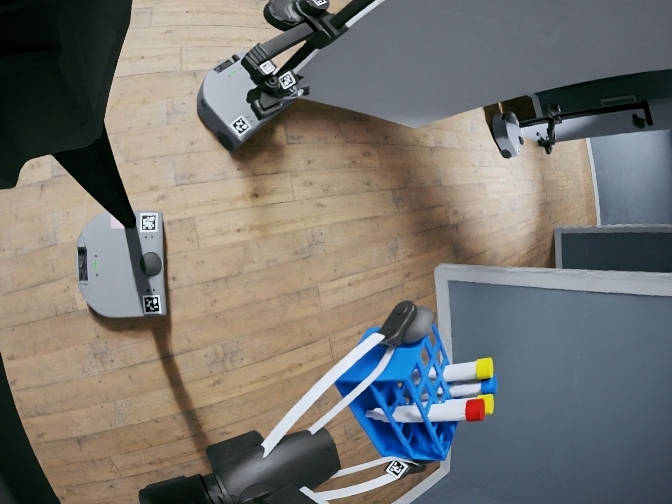

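Call:
execute_actions(actions=[{"r2":{"base":{"translate_m":0.7}}}], cameras=[])

Call:
execute_actions(actions=[{"r2":{"base":{"rotate_rad":0.55}}}], cameras=["r2_nav_camera"])

Call:
execute_actions(actions=[{"r2":{"base":{"translate_m":0.45}}}], cameras=["r2_nav_camera"])

Scene clock: 150.57 s.
r1.base_odometry: x=-4.558 y=-3.201 heading=-0.058 (m, m, rad; r1's odometry frame)
r1.turned_by_wheels: +0.000 (rad since the last result)
r1.turned_by_imu: -0.002 (rad since the last result)
r1.base_tilt: forward=+1.0 right=+1.3 (deg)
r1.lidar_m: 0.48 1.32 0.29 0.17 0.19 1.64 1.77 2.20 2.16 2.31 2.51 0.47
r1.head_depth_mm: 2252 2495 2074 1705 1437 1250 1104 / 2247 2484 2054 1704 1436 1249 1119 / 2201 2461 2090 1703 1441 1251 1122 / 405 2471 2071 1706 1295 1204 1106 / 358 2455 2083 1709 1267 1164 1109 / 331 2460 2075 1635 1195 1211 1105 / 333 384 503 1630 1456 1257 1108
r1.base_status: not commanded
r1.joint_positions: lift_m=+0.310 arm_m=+0.002 wrist_yaw_rad=+2.931 wrist_pitch_rad=-0.417 wrist_roll_rad=-0.007 gripper_m=+0.037 head_pan_rad=-0.693 head_tilt_rad=-0.897
r1.joint_status: not commanded
r1.motor_effort: left_wheel=+1(0) right_wheel=-2(2) lift_m=+41(41) arm_m=-1(1) wrist_yaw_rad=+1(1) wrist_pitch_rad=+8(8) wrist_roll_rad=+0(1) gripper_m=+0(0) head_pan_rad=-4(3) head_tilt_rad=-1(2) (%)
r1.hand_pose: x=+0.0258 y=+0.0727 z=+0.3230 quat_wxyz=(+0.218, +0.701, +0.074, +0.675) (m; r1's base frame)
r1.wrist_depth_mm: - 188 218 304 507 - - / - 202 231 330 585 - - / 914 225 247 363 689 975 942 / 758 - 263 402 711 753 750 / 633 - 277 414 631 613 618 / 527 520 - 486 538 525 529 / 459 470 - 458 459 458 454
r2.base_odometry: x=+1.520 y=+1.064 heading=+1.086 (m, m, rad; r2's odometry frame)
r2.turned_by_wheels: +0.000 (rad since the last result)
r2.turned_by_imu: +0.003 (rad since the last result)
r2.base_tilt: forward=-1.6 right=+3.2 (deg)
r2.lidar_m: 0.80 1.10 0.74 0.71 0.74 2.61 2.37 2.38 2.07 1.88 1.34 0.86
r2.head_depth_mm: 762 882 302 312 1289 1198 1102 / 758 887 1061 302 1303 1207 1111 / 2248 1863 1608 1431 1326 1198 1117 / 2231 1930 1679 1488 1334 1201 1126 / 2259 1932 1676 1488 1335 1202 1132 / 2255 1931 1685 1480 1335 1205 1106 / 2265 1927 1681 1480 1330 1214 1114
r2.base_status: done
r2.joint_positions: lift_m=+0.930 arm_m=+0.003 wrist_yaw_rad=+1.748 wrist_pitch_rad=+0.017 wrist_roll_rad=-0.007 gripper_m=+0.116 head_pan_rad=+0.007 head_tilt_rad=-0.988
r2.joint_status: not commanded
r2.on_its_own: gripper_m is held at +0.114, not at your +0.108, by its stall guard, which is not easing now
r2.motor_effort: left_wheel=-3(5) right_wheel=+3(9) lift_m=+49(49) arm_m=-4(4) wrist_yaw_rad=+2(2) wrist_pitch_rad=+11(11) wrist_roll_rad=+0(0) gripper_m=-23(22) head_pan_rad=-3(3) head_tilt_rad=-6(6) (%)
r2.hand_pose: x=+0.2313 y=-0.1030 z=+1.0488 quat_wxyz=(+0.451, +0.537, -0.457, +0.548) (m; r2's base frame)
r2.wrist_depth_mm: - - - - 685 674 675 / - - - - 687 691 697 / - - - 168 718 719 719 / - - - 134 177 747 749 / - 129 - 159 180 753 770 / - 126 177 127 161 - 804 / - - - 151 154 814 829
r3.base_odometry: x=-1.535 y=-3.307 heading=+0.081 (m, m, rad; r3's odometry frame)
r3.turned_by_wheels: +0.000 (rad since the last result)
r3.turned_by_imu: +0.002 (rad since the last result)
r3.base_tilt: forward=+0.1 right=+0.0 (deg)
r3.lidar_m: 1.42 4.35 0.31 0.18 0.18 0.66 0.74 1.09 1.09 1.36 1.43 1.42
r3.head_depth_mm: 1269 1523 1852 1690 1451 1277 1136 / 3077 1571 1793 1677 1455 1284 1143 / 3176 2446 2009 1680 1449 1278 1143 / 3134 2487 1997 1669 1448 1279 1144 / 3171 2429 1993 1671 1464 1276 1138 / 3145 2446 2004 1674 1448 1281 1128 / 3190 2426 2000 1684 1287 927 729
r3.base_status: not commanded
r3.joint_positions: lift_m=+0.310 arm_m=-0.003 wrist_yaw_rad=+2.886 wrist_pitch_rad=-0.419 wrist_roll_rad=+0.000 gripper_m=+0.037 head_pan_rad=+0.493 head_tilt_rad=-0.896
r3.joint_status: not commanded
r3.motor_effort: left_wheel=+1(1) right_wheel=-2(2) lift_m=+36(36) arm_m=-1(1) wrist_yaw_rad=-1(1) wrist_pitch_rad=+10(10) wrist_roll_rad=+1(0) gripper_m=+0(1) head_pan_rad=+4(5) head_tilt_rad=-3(3) (%)
r3.hand_pose: x=+0.0355 y=+0.0746 z=+0.3224 quat_wxyz=(+0.234, +0.704, +0.058, +0.668) (m; r3's base frame)
r3.wrist_depth_mm: - 183 233 350 691 - - / - 196 249 385 842 - - / - 214 266 424 935 - - / 591 232 284 470 792 816 810 / 593 - 296 528 660 653 652 / 519 - 296 519 551 545 546 / 446 - - 455 448 461 466
pictures: none
No camera images: the call's "cameras" was empty. Leave "cameras" out to get every camera's image.

Scene clock: 152.40 s.
r1.base_odometry: x=-4.558 y=-3.201 heading=-0.058 (m, m, rad; r1's odometry frame)
r1.turned_by_wheels: +0.000 (rad since the last result)
r1.turned_by_imu: +0.000 (rad since the last result)
r1.base_tilt: forward=+0.9 right=+1.3 (deg)
r1.lidar_m: 0.61 1.31 0.29 0.17 0.19 1.64 1.77 2.20 2.16 2.31 2.51 0.50
r1.head_depth_mm: 2238 2519 2080 1692 1439 1251 1103 / 2253 2494 2067 1714 1451 1253 1123 / 2203 2502 2080 1698 1446 1251 1126 / 436 2460 2081 1698 1322 1221 1106 / 401 2486 2097 1629 1213 1186 1107 / 383 467 599 1673 1367 1248 1108 / 376 2488 2085 1704 1449 1259 1102
r1.base_status: not commanded
r1.joint_positions: lift_m=+0.310 arm_m=+0.002 wrist_yaw_rad=+2.931 wrist_pitch_rad=-0.417 wrist_roll_rad=-0.007 gripper_m=+0.037 head_pan_rad=-0.693 head_tilt_rad=-0.897
r1.joint_status: not commanded
r1.motor_effort: left_wheel=+1(0) right_wheel=-2(3) lift_m=+40(41) arm_m=+0(1) wrist_yaw_rad=+1(1) wrist_pitch_rad=+8(8) wrist_roll_rad=+1(1) gripper_m=+0(1) head_pan_rad=-3(3) head_tilt_rad=-1(1) (%)
r1.hand_pose: x=+0.0258 y=+0.0727 z=+0.3230 quat_wxyz=(+0.218, +0.701, +0.074, +0.675) (m; r1's base frame)
r1.wrist_depth_mm: - 188 218 304 508 - - / - 203 232 331 587 - - / 926 226 246 362 698 963 954 / 756 - 264 400 719 753 754 / 623 - 278 411 627 617 622 / 530 521 - 482 547 526 533 / 463 473 - 461 459 454 458
r2.base_odometry: x=+1.520 y=+1.064 heading=+1.636 (m, m, rad; r2's odometry frame)
r2.turned_by_wheels: +0.550 (rad since the last result)
r2.turned_by_imu: +0.556 (rad since the last result)
r2.base_tilt: forward=-1.6 right=+3.2 (deg)
r2.lidar_m: 1.04 0.74 0.72 0.61 2.58 2.37 2.40 2.05 1.88 1.29 0.84 0.80
r2.head_depth_mm: 2236 1925 301 312 1290 1201 1097 / 2198 1909 1670 302 1297 1201 1108 / 1958 1917 1674 1434 1329 1197 1129 / 2241 1919 1681 1467 1329 1203 1126 / 2177 1893 1577 1484 1341 1210 1132 / 942 1045 1193 1427 1338 1207 1109 / 809 908 1035 1204 1314 1210 1115
r2.base_status: done
r2.joint_positions: lift_m=+0.930 arm_m=+0.003 wrist_yaw_rad=+1.748 wrist_pitch_rad=+0.017 wrist_roll_rad=-0.007 gripper_m=+0.116 head_pan_rad=+0.007 head_tilt_rad=-0.988
r2.joint_status: not commanded
r2.on_its_own: gripper_m is held at +0.114, not at your +0.108, by its stall guard, which is not easing now
r2.motor_effort: left_wheel=-2(7) right_wheel=+3(8) lift_m=+49(49) arm_m=-4(4) wrist_yaw_rad=+2(2) wrist_pitch_rad=+11(11) wrist_roll_rad=+0(0) gripper_m=-22(22) head_pan_rad=-3(3) head_tilt_rad=-6(6) (%)
r2.hand_pose: x=+0.2313 y=-0.1030 z=+1.0488 quat_wxyz=(+0.451, +0.537, -0.457, +0.548) (m; r2's base frame)
r2.wrist_depth_mm: 583 694 845 - - - - / 599 711 883 - - - - / 607 728 887 168 - - - / 625 722 843 135 177 - - / 623 130 928 159 180 - 559 / - 126 177 127 162 - 540 / 672 737 975 151 154 - 523
r3.base_odometry: x=-1.535 y=-3.307 heading=+0.081 (m, m, rad; r3's odometry frame)
r3.turned_by_wheels: +0.000 (rad since the last result)
r3.turned_by_imu: +0.001 (rad since the last result)
r3.base_tilt: forward=+0.1 right=+0.1 (deg)
r3.lidar_m: 1.43 4.32 0.31 0.17 0.18 0.67 0.74 1.09 1.09 1.37 1.43 1.42
r3.head_depth_mm: 1265 1498 1840 1669 1446 1280 1145 / 3043 1577 1790 1684 1460 1282 1137 / 3189 2437 1991 1684 1451 1276 1141 / 3211 2473 1984 1681 1449 1283 1144 / 3158 2435 1991 1684 1452 1279 1144 / 3190 2473 1999 1684 1463 1280 1123 / 3224 2461 1974 1674 1287 928 725
r3.base_status: not commanded
r3.joint_positions: lift_m=+0.310 arm_m=-0.003 wrist_yaw_rad=+2.886 wrist_pitch_rad=-0.419 wrist_roll_rad=+0.000 gripper_m=+0.037 head_pan_rad=+0.493 head_tilt_rad=-0.896
r3.joint_status: not commanded
r3.motor_effort: left_wheel=+0(0) right_wheel=-2(2) lift_m=+36(36) arm_m=-2(1) wrist_yaw_rad=+0(1) wrist_pitch_rad=+10(10) wrist_roll_rad=+0(1) gripper_m=+0(0) head_pan_rad=+4(5) head_tilt_rad=-3(2) (%)
r3.hand_pose: x=+0.0355 y=+0.0746 z=+0.3224 quat_wxyz=(+0.234, +0.704, +0.058, +0.668) (m; r3's base frame)
r3.wrist_depth_mm: - 183 235 349 671 - - / - 196 247 381 814 - - / - 212 263 423 950 - - / 593 232 282 473 801 828 816 / 600 - 295 532 647 648 640 / 524 - 294 513 550 539 547 / 450 - - 458 449 463 469
pictures: r2_nav_camera (sideways: a quarter turn counterclockwise sets it upright)
camera_calibration (this result's frames):
r2_nav_camera: T_world_to_cam=[[0.820343, -0.0229175, 0.571413, -0.708139], [-0.0289924, -0.999578, 0.00153281, 0.0516757], [0.571137, -0.017824, -0.820661, 1.02216], [0, 0, 0, 1]] pos_world=[-0.00137767, 0.0536441, 1.24341]
Images, in order (width x height): r2_nav_camera 672x504.

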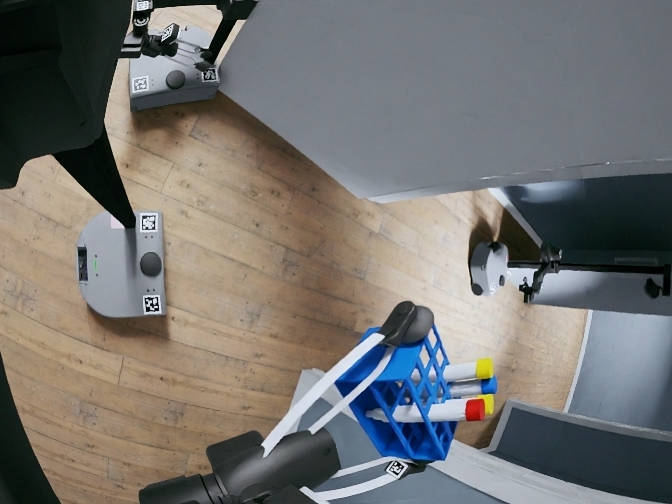

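Scene clock: 157.83 s.
r1.base_odometry: x=-4.558 y=-3.201 heading=-0.058 (m, m, rad; r1's odometry frame)
r1.turned_by_wheels: +0.000 (rad since the last result)
r1.turned_by_imu: -0.001 (rad since the last result)
r1.base_tilt: forward=+1.0 right=+1.3 (deg)
r1.lidar_m: 1.29 0.59 0.29 0.17 0.19 1.64 1.77 2.19 2.16 2.31 2.52 2.48
r1.head_depth_mm: 2225 2521 2088 1713 1438 1255 1100 / 2242 2510 2097 1696 1441 1258 1125 / 2224 2486 2061 1702 1447 1258 1127 / 2217 2470 2090 1711 1446 1255 1104 / 2183 2477 2093 1709 1457 1252 1100 / 2197 2465 2091 1719 1453 1254 1107 / 2158 2465 2092 1711 1459 1147 1113
r1.base_status: not commanded
r1.joint_positions: lift_m=+0.310 arm_m=+0.002 wrist_yaw_rad=+2.931 wrist_pitch_rad=-0.417 wrist_roll_rad=-0.007 gripper_m=+0.037 head_pan_rad=-0.693 head_tilt_rad=-0.897
r1.joint_status: not commanded
r1.motor_effort: left_wheel=+1(1) right_wheel=-3(3) lift_m=+40(41) arm_m=+0(1) wrist_yaw_rad=+1(1) wrist_pitch_rad=+8(8) wrist_roll_rad=+1(1) gripper_m=+0(0) head_pan_rad=-3(4) head_tilt_rad=-2(2) (%)
r1.hand_pose: x=+0.0258 y=+0.0727 z=+0.3230 quat_wxyz=(+0.218, +0.701, +0.074, +0.675) (m; r1's base frame)
r1.wrist_depth_mm: - 188 219 304 508 - - / - 203 231 333 595 - - / 931 227 247 363 692 960 969 / 755 - 261 400 714 752 558 / 616 - 278 408 625 619 558 / 527 521 - 488 546 523 513 / 460 471 - 460 456 457 460
r2.base_odometry: x=+1.491 y=+1.513 heading=+1.636 (m, m, rad; r2's odometry frame)
r2.turned_by_wheels: +0.000 (rad since the last result)
r2.turned_by_imu: +0.002 (rad since the last result)
r2.base_tilt: forward=-1.6 right=+3.3 (deg)
r2.lidar_m: 1.61 0.49 0.48 0.50 0.70 2.79 2.82 2.23 2.05 0.58 0.54 2.65
r2.head_depth_mm: 2224 1937 301 311 1277 1186 1096 / 1463 1785 1686 302 1299 1196 1113 / 1808 1738 1663 1438 1314 1196 1117 / 2192 1883 1672 1477 1325 1206 1131 / 1963 1922 1663 1480 1329 1213 1131 / 1663 1816 1618 1014 1176 1214 1108 / 1420 670 705 795 947 1166 1110
r2.base_status: done
r2.joint_positions: lift_m=+0.930 arm_m=+0.003 wrist_yaw_rad=+1.748 wrist_pitch_rad=+0.017 wrist_roll_rad=-0.007 gripper_m=+0.116 head_pan_rad=+0.007 head_tilt_rad=-0.988
r2.joint_status: not commanded
r2.on_its_own: gripper_m is held at +0.114, not at your +0.108, by its stall guard, which is not easing now
r2.motor_effort: left_wheel=-4(5) right_wheel=+3(8) lift_m=+50(49) arm_m=-4(4) wrist_yaw_rad=+2(2) wrist_pitch_rad=+11(11) wrist_roll_rad=+0(0) gripper_m=-23(22) head_pan_rad=-3(3) head_tilt_rad=-7(6) (%)
r2.hand_pose: x=+0.2313 y=-0.1030 z=+1.0488 quat_wxyz=(+0.451, +0.537, -0.457, +0.548) (m; r2's base frame)
r2.wrist_depth_mm: 406 535 - - - - - / 417 531 - - - - - / 425 544 - 168 - - - / 436 536 - 135 177 - - / 435 130 - 159 179 - - / - 126 177 127 161 - - / 468 508 - 151 154 - -
r3.base_odometry: x=-1.535 y=-3.307 heading=+0.081 (m, m, rad; r3's odometry frame)
r3.turned_by_wheels: +0.000 (rad since the last result)
r3.turned_by_imu: +0.002 (rad since the last result)
r3.base_tilt: forward=+0.1 right=+0.0 (deg)
r3.lidar_m: 1.42 4.35 0.31 0.18 0.18 0.66 0.74 1.09 1.09 1.36 1.43 1.42
r3.head_depth_mm: 1272 1500 1840 1692 1458 1273 1136 / 3065 1573 1782 1689 1449 1285 1137 / 3186 2418 2005 1666 1443 1274 1138 / 3193 2457 2008 1681 1447 1281 1137 / 3219 2475 1994 1677 1449 1279 1143 / 3198 2427 2004 1678 1453 1282 1121 / 3227 2447 1986 1681 1284 923 726
r3.base_status: not commanded
r3.joint_positions: lift_m=+0.310 arm_m=-0.003 wrist_yaw_rad=+2.886 wrist_pitch_rad=-0.419 wrist_roll_rad=+0.000 gripper_m=+0.037 head_pan_rad=+0.493 head_tilt_rad=-0.896
r3.joint_status: not commanded
r3.motor_effort: left_wheel=+0(1) right_wheel=-2(2) lift_m=+36(35) arm_m=-2(2) wrist_yaw_rad=-1(1) wrist_pitch_rad=+9(10) wrist_roll_rad=+0(1) gripper_m=+0(0) head_pan_rad=+4(5) head_tilt_rad=-3(2) (%)
r3.hand_pose: x=+0.0355 y=+0.0746 z=+0.3224 quat_wxyz=(+0.234, +0.704, +0.058, +0.668) (m; r3's base frame)
r3.wrist_depth_mm: - 182 234 349 695 - - / - 196 249 381 822 - - / - 212 264 421 966 - - / 588 232 283 468 797 819 819 / 602 - 295 528 647 663 659 / 520 - 295 521 550 544 536 / 445 - - 455 450 461 465
pictures: r2_nav_camera (sideways: a quarter turn counterclockwise sets it upright)
camera_calibration (this result's frames):
r2_nav_camera: T_world_to_cam=[[0.820355, -0.0229173, 0.571395, -0.708116], [-0.0289922, -0.999578, 0.0015336, 0.0516746], [0.571119, -0.0178241, -0.820674, 1.02218], [0, 0, 0, 1]] pos_world=[-0.00137897, 0.0536441, 1.24341]
Images, in order (width x height): r2_nav_camera 672x504.

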